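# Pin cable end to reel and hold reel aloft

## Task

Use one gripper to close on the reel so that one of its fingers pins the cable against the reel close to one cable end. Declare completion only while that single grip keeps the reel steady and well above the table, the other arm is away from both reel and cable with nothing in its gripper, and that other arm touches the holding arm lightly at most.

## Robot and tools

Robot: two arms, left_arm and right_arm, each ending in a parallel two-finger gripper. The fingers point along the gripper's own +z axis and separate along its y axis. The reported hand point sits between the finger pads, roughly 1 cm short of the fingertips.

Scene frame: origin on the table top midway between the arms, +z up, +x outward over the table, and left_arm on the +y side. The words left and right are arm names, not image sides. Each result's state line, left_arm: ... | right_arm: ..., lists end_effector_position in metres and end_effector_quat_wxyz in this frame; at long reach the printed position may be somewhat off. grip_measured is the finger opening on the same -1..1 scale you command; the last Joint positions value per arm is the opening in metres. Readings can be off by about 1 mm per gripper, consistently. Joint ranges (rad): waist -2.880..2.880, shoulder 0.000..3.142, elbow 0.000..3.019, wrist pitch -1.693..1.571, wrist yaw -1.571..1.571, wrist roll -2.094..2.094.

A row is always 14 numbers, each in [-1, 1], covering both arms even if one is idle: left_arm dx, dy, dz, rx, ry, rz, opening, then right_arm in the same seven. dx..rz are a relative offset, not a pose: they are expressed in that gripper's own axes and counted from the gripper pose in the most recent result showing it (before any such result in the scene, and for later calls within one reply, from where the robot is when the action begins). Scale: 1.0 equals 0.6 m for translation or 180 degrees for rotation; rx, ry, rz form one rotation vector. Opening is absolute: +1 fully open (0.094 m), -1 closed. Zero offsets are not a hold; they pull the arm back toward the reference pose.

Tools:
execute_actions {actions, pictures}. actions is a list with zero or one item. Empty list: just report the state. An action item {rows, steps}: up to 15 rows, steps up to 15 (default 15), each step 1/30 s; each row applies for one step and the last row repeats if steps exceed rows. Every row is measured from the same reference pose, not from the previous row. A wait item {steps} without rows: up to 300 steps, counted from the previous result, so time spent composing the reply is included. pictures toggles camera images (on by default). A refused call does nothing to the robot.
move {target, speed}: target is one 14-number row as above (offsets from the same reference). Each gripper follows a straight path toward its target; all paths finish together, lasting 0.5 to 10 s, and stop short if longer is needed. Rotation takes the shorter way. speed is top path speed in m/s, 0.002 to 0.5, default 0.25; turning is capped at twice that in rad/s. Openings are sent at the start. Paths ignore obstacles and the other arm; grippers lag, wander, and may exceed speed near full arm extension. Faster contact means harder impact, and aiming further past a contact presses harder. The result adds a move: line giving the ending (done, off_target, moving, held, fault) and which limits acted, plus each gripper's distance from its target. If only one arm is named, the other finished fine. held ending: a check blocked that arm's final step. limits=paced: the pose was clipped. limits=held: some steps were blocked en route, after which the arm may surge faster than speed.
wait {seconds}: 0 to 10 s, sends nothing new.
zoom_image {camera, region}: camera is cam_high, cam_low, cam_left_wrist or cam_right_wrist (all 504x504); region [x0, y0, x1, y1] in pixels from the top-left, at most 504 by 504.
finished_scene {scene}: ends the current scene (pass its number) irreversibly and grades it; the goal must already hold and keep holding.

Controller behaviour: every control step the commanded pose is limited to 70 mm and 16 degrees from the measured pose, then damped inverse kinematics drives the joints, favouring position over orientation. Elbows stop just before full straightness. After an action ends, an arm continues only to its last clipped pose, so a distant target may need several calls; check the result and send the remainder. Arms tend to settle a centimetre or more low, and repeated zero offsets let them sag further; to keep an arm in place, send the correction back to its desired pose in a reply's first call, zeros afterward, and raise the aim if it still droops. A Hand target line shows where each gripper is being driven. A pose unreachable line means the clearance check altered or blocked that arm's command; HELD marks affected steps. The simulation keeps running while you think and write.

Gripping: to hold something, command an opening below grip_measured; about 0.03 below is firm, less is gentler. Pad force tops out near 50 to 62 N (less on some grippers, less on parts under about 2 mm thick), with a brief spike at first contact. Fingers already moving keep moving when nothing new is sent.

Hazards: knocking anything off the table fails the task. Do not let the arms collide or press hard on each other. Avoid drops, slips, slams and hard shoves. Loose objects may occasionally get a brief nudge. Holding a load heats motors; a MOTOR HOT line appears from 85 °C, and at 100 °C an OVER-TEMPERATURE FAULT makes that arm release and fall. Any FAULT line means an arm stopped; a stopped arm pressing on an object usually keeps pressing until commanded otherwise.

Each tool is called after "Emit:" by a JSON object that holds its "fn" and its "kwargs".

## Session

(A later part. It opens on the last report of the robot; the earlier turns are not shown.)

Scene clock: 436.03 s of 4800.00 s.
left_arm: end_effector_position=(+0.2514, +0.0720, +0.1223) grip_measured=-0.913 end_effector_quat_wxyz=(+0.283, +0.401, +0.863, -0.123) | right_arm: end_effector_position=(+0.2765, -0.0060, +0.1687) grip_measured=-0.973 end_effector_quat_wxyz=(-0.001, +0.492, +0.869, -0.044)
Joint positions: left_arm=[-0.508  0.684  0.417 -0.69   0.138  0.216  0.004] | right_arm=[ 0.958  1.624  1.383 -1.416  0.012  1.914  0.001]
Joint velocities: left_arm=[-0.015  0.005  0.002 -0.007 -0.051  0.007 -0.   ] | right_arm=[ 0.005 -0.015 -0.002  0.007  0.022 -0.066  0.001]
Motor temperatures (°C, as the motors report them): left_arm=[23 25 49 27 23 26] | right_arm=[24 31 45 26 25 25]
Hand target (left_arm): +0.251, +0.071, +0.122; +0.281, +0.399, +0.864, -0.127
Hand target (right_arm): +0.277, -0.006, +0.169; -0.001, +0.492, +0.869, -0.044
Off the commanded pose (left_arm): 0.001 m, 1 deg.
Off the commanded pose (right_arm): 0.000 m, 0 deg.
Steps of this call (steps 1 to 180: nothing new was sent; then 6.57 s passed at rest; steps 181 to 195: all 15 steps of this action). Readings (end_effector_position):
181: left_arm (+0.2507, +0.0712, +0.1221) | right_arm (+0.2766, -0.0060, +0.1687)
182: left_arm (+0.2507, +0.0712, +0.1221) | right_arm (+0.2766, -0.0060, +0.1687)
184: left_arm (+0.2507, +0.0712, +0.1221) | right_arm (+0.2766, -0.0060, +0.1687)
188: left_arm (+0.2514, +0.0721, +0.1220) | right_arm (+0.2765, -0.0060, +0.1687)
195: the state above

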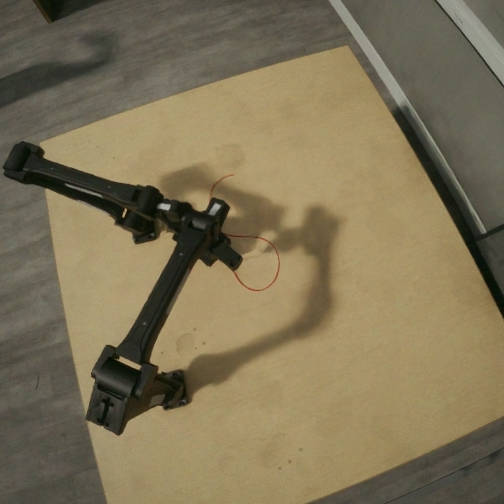

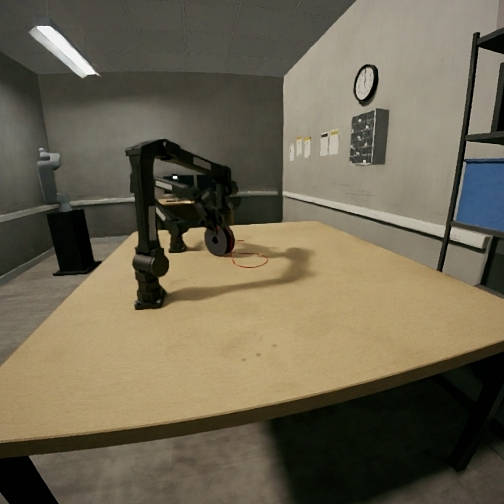

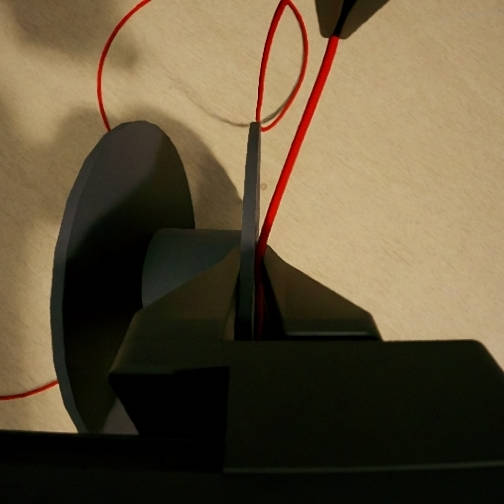

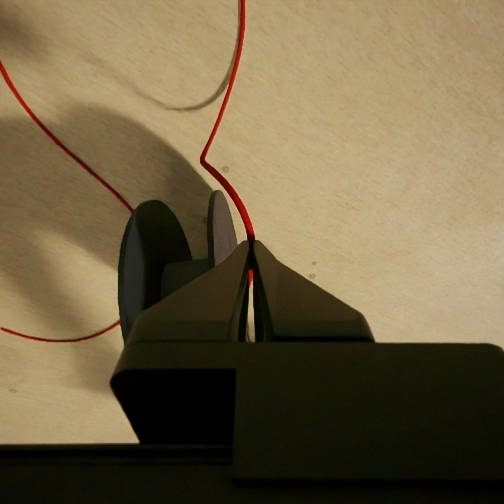

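Emit:
{"fn": "execute_actions", "kwargs": {"actions": [{"rows": [[0,0,0,0,0,0,-1.0, 0,0,0,0,0,0,0.0]], "steps": 12}], "pictures": false}}

Emit:
{"fn": "move", "kwargs": {"target": [0,0,0,0,0,0,-1.0, -0.03,0,-0.15,0,0,0,0.0], "speed": 0.1}}

Emit:
{"fn": "move", "kwargs": {"target": [0,0,0,0,0,0,-1.0, -0.52,-0.22,0,0,0,0,0.0], "speed": 0.25}}

Scene clock: 446.17 s of 4800.00 s.
left_arm: end_effector_position=(+0.2514, +0.0720, +0.1223) grip_measured=-0.913 end_effector_quat_wxyz=(+0.283, +0.402, +0.862, -0.123) | right_arm: end_effector_position=(+0.2765, -0.0060, +0.1687) grip_measured=-0.002 end_effector_quat_wxyz=(-0.001, +0.492, +0.869, -0.044)
Joint positions: left_arm=[-0.508  0.683  0.417 -0.69   0.138  0.218  0.004] | right_arm=[ 0.958  1.624  1.383 -1.416  0.012  1.914  0.047]
Joint velocities: left_arm=[-0.005 -0.015  0.002  0.012  0.007 -0.066  0.001] | right_arm=[-0.005 -0.015  0.007  0.002  0.007  0.066 -0.   ]
Motor temperatures (°C, as the motors report them): left_arm=[23 25 50 27 24 26] | right_arm=[24 31 45 26 25 25]
Hand target (left_arm): +0.251, +0.072, +0.122; +0.283, +0.401, +0.862, -0.123
Hand target (right_arm): +0.276, -0.006, +0.169; -0.001, +0.492, +0.869, -0.044
Off the commanded pose (left_arm): 0.000 m, 0 deg.
Off the commanded pose (right_arm): 0.000 m, 0 deg.
Steps of this call (steps 1 to 180: nothing new was sent; then 3.73 s passed at rest; steps 181 to 192: all 12 steps of this action). Readings (end_effector_position):
181: left_arm (+0.2514, +0.0720, +0.1223) | right_arm (+0.2765, -0.0060, +0.1687)
182: left_arm (+0.2514, +0.0720, +0.1223) | right_arm (+0.2765, -0.0060, +0.1687)
184: left_arm (+0.2514, +0.0720, +0.1223) | right_arm (+0.2765, -0.0060, +0.1687)
188: left_arm (+0.2514, +0.0720, +0.1223) | right_arm (+0.2765, -0.0060, +0.1687)
192: the state above

Scene clock: 447.67 s of 4800.00 s.
left_arm: end_effector_position=(+0.2514, +0.0720, +0.1223) grip_measured=-0.913 end_effector_quat_wxyz=(+0.283, +0.402, +0.862, -0.123) | right_arm: end_effector_position=(+0.2801, -0.0197, +0.2399) grip_measured=-0.002 end_effector_quat_wxyz=(-0.006, +0.495, +0.867, -0.060)
Joint positions: left_arm=[-0.508  0.683  0.417 -0.69   0.138  0.219  0.004] | right_arm=[ 0.933  1.596  1.535 -1.629  0.012  1.895  0.047]
Joint velocities: left_arm=[ 0.015 -0.005  0.017 -0.007  0.007 -0.066 -0.   ] | right_arm=[-0.015 -0.005 -0.007 -0.012 -0.037  0.007 -0.002]
Motor temperatures (°C, as the motors report them): left_arm=[23 25 50 27 24 26] | right_arm=[24 31 45 26 25 25]
Hand target (left_arm): +0.251, +0.072, +0.122; +0.283, +0.402, +0.862, -0.123
Hand target (right_arm): +0.288, -0.016, +0.259; -0.002, +0.492, +0.869, -0.043
Off the commanded pose (left_arm): 0.000 m, 0 deg.
Off the commanded pose (right_arm): 0.022 m, 2 deg.
move: off_target (right_arm)

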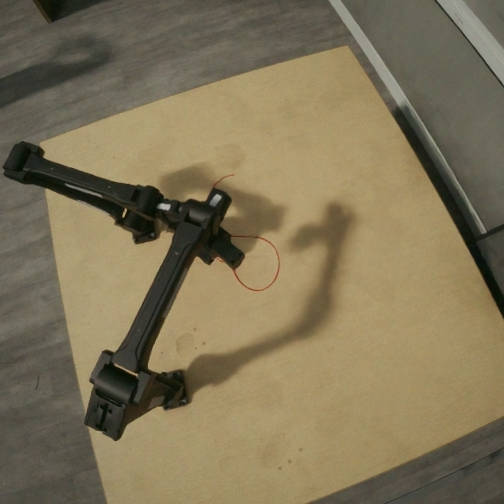

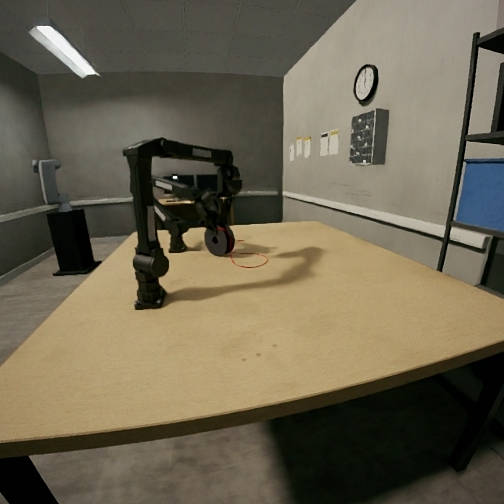

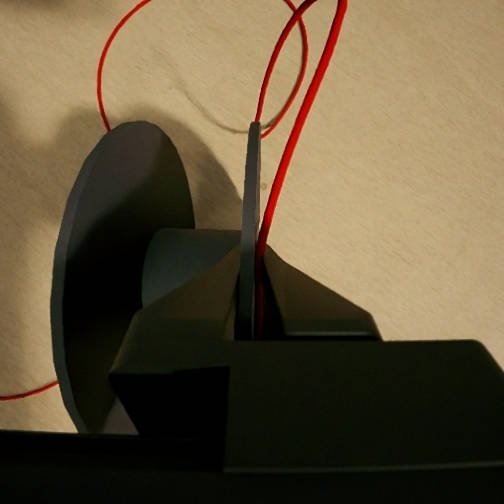

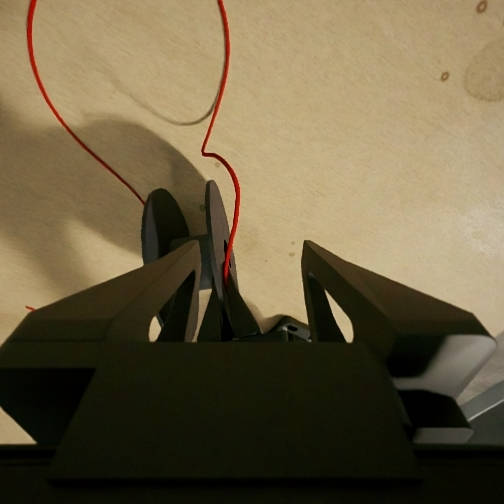

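Scene clock: 449.63 s of 4800.00 s.
left_arm: end_effector_position=(+0.2514, +0.0720, +0.1223) grip_measured=-0.913 end_effector_quat_wxyz=(+0.283, +0.402, +0.862, -0.123) | right_arm: end_effector_position=(+0.3288, -0.3526, +0.2617) grip_measured=-0.002 end_effector_quat_wxyz=(-0.014, +0.505, +0.862, -0.048)
Joint positions: left_arm=[-0.508  0.683  0.417 -0.69   0.138  0.219  0.004] | right_arm=[ 0.128  1.292  1.274 -1.629  0.064  1.114  0.047]
Joint velocities: left_arm=[-0.024  0.005 -0.007 -0.007  0.022 -0.022 -0.002] | right_arm=[-0.005 -0.005 -0.002  0.022  0.007 -0.022  0.   ]
Motor temperatures (°C, as the motors report them): left_arm=[23 25 50 27 24 26] | right_arm=[24 31 45 26 25 25]
Hand target (left_arm): +0.251, +0.072, +0.122; +0.283, +0.402, +0.862, -0.123
Hand target (right_arm): +0.325, -0.350, +0.263; -0.018, +0.494, +0.868, -0.050
Off the commanded pose (left_arm): 0.000 m, 0 deg.
Off the commanded pose (right_arm): 0.009 m, 2 deg.
move: done

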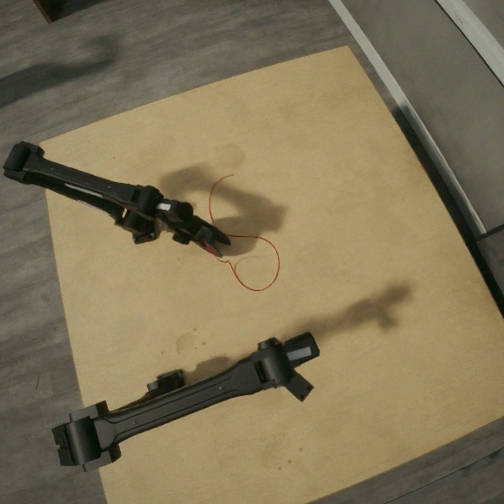

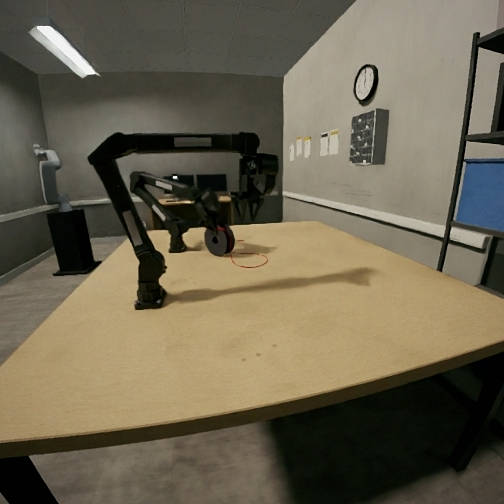

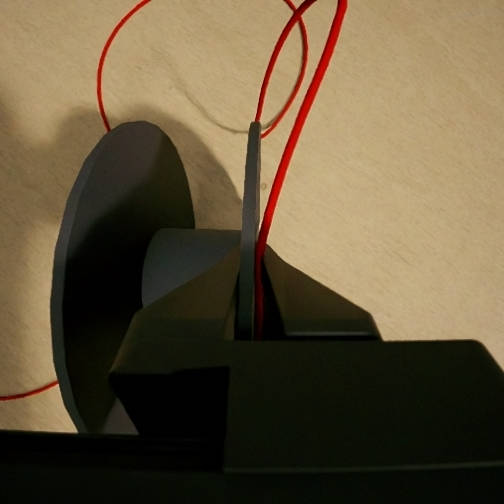

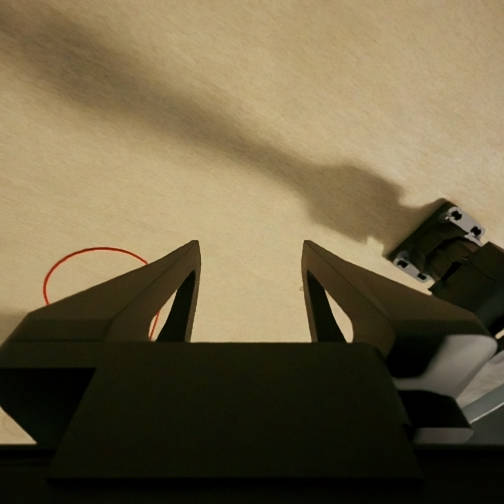

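Emit:
{"fn": "move", "kwargs": {"target": [-0.337,0.072,-0.373,0,0.08,0,-1.0, 0,0,0,0,0,0,0.0], "speed": 0.07}}

Emit:
{"fn": "wait", "kwargs": {"seconds": 2}}

Scene clock: 464.80 s of 4800.00 s.
left_arm: end_effector_position=(+0.2906, +0.0742, +0.3932) grip_measured=-0.913 end_effector_quat_wxyz=(+0.140, +0.415, +0.896, -0.072) | right_arm: end_effector_position=(+0.3288, -0.3526, +0.2617) grip_measured=-0.002 end_effector_quat_wxyz=(-0.014, +0.503, +0.863, -0.047)
Joint positions: left_arm=[-0.445  1.024  1.394 -1.644  0.11   0.303  0.004] | right_arm=[ 0.128  1.292  1.274 -1.629  0.064  1.111  0.047]
Joint velocities: left_arm=[-0.005 -0.015  0.002 -0.012 -0.037 -0.022  0.001] | right_arm=[-0.005 -0.005 -0.007 -0.007 -0.007 -0.037  0.   ]
Motor temperatures (°C, as the motors report them): left_arm=[23 25 53 27 23 26] | right_arm=[24 31 45 26 25 25]
Hand target (left_arm): +0.297, +0.075, +0.424; +0.174, +0.414, +0.891, -0.071
Hand target (right_arm): +0.329, -0.353, +0.262; -0.014, +0.505, +0.862, -0.048
Off the commanded pose (left_arm): 0.032 m, 4 deg.
Off the commanded pose (right_arm): 0.000 m, 0 deg.
After step 180, 4.47 s passed at rest.
move: off_target (left_arm)

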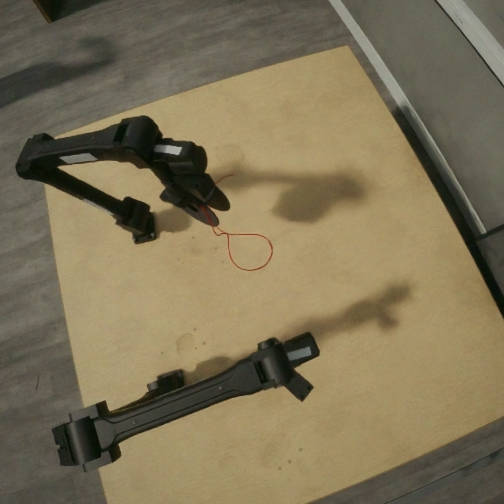

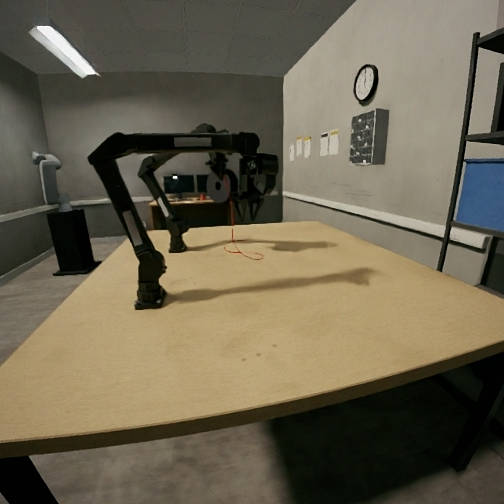

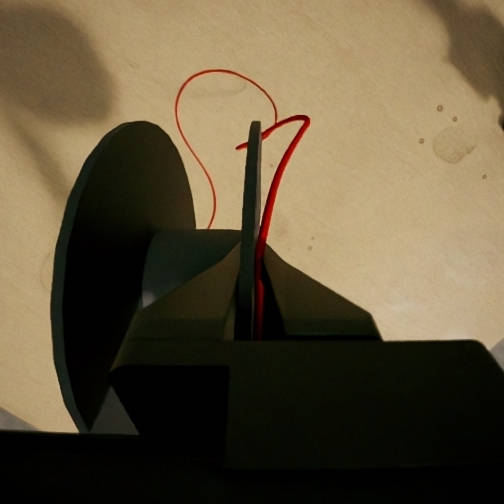

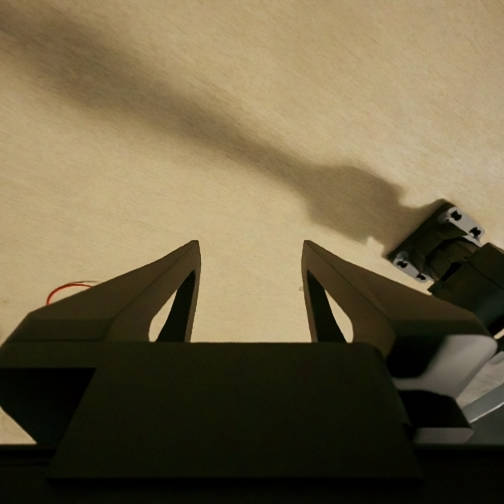

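Scene clock: 466.80 s of 4800.00 s.
left_arm: end_effector_position=(+0.2907, +0.0742, +0.3931) grip_measured=-0.913 end_effector_quat_wxyz=(+0.139, +0.415, +0.896, -0.072) | right_arm: end_effector_position=(+0.3288, -0.3526, +0.2617) grip_measured=-0.002 end_effector_quat_wxyz=(-0.014, +0.503, +0.863, -0.047)
Joint positions: left_arm=[-0.445  1.025  1.394 -1.644  0.11   0.303  0.004] | right_arm=[ 0.128  1.292  1.274 -1.629  0.064  1.111  0.047]
Joint velocities: left_arm=[-0.024 -0.015 -0.007 -0.007  0.022  0.037  0.001] | right_arm=[-0.015  0.005  0.002  0.002  0.022  0.037 -0.   ]
Motor temperatures (°C, as the motors report them): left_arm=[23 25 54 27 23 26] | right_arm=[24 30 45 26 25 25]
Hand target (left_arm): +0.297, +0.075, +0.424; +0.173, +0.414, +0.891, -0.071
Hand target (right_arm): +0.329, -0.353, +0.262; -0.014, +0.505, +0.862, -0.048
Off the commanded pose (left_arm): 0.032 m, 4 deg.
Off the commanded pose (right_arm): 0.000 m, 0 deg.
Steps of this call (steps 1 to 60: nothing new was sent). Readings (end_effector_position):
1: left_arm (+0.2906, +0.0743, +0.3932) | right_arm (+0.3288, -0.3526, +0.2617)
2: left_arm (+0.2906, +0.0743, +0.3932) | right_arm (+0.3288, -0.3526, +0.2617)
4: left_arm (+0.2907, +0.0742, +0.3931) | right_arm (+0.3288, -0.3526, +0.2617)
8: left_arm (+0.2907, +0.0742, +0.3931) | right_arm (+0.3288, -0.3526, +0.2617)
60: the state above

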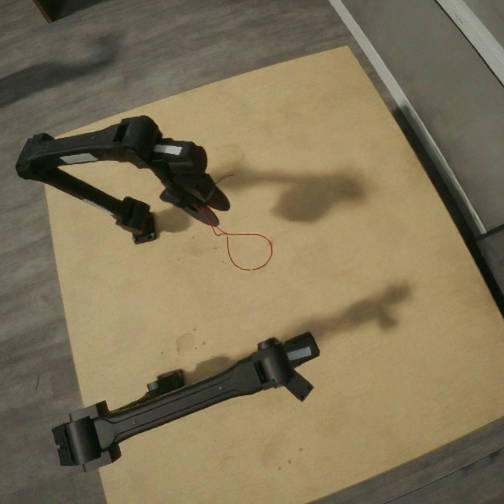

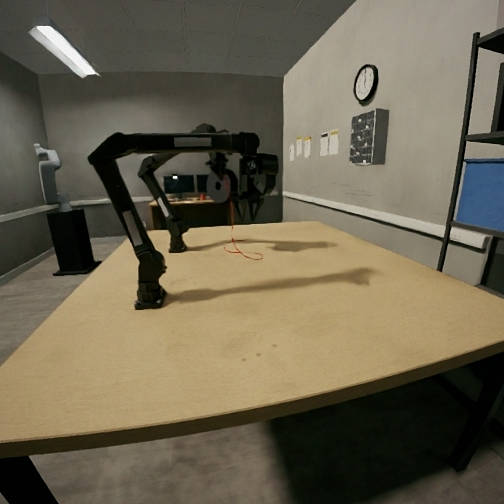

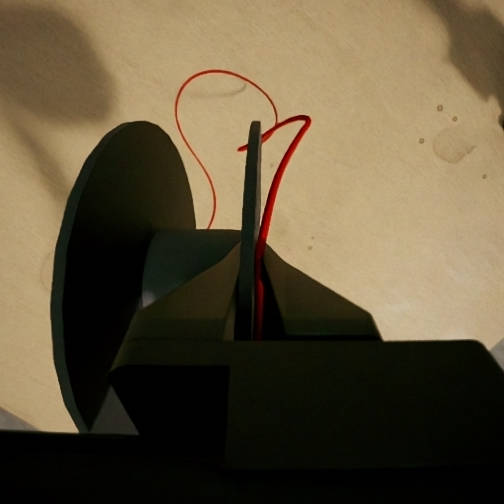

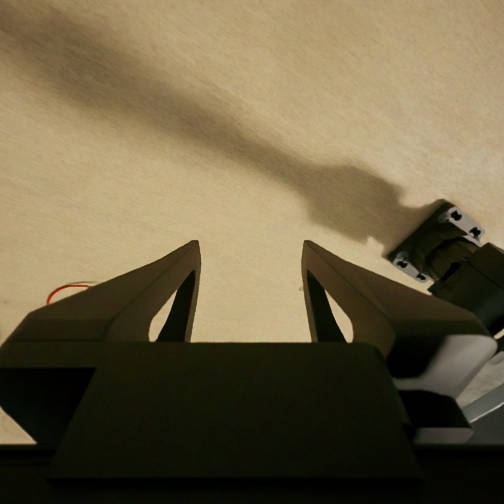

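Emit:
{"fn": "finished_scene", "kwargs": {"scene": 2}}

The scene is finished: the task was done.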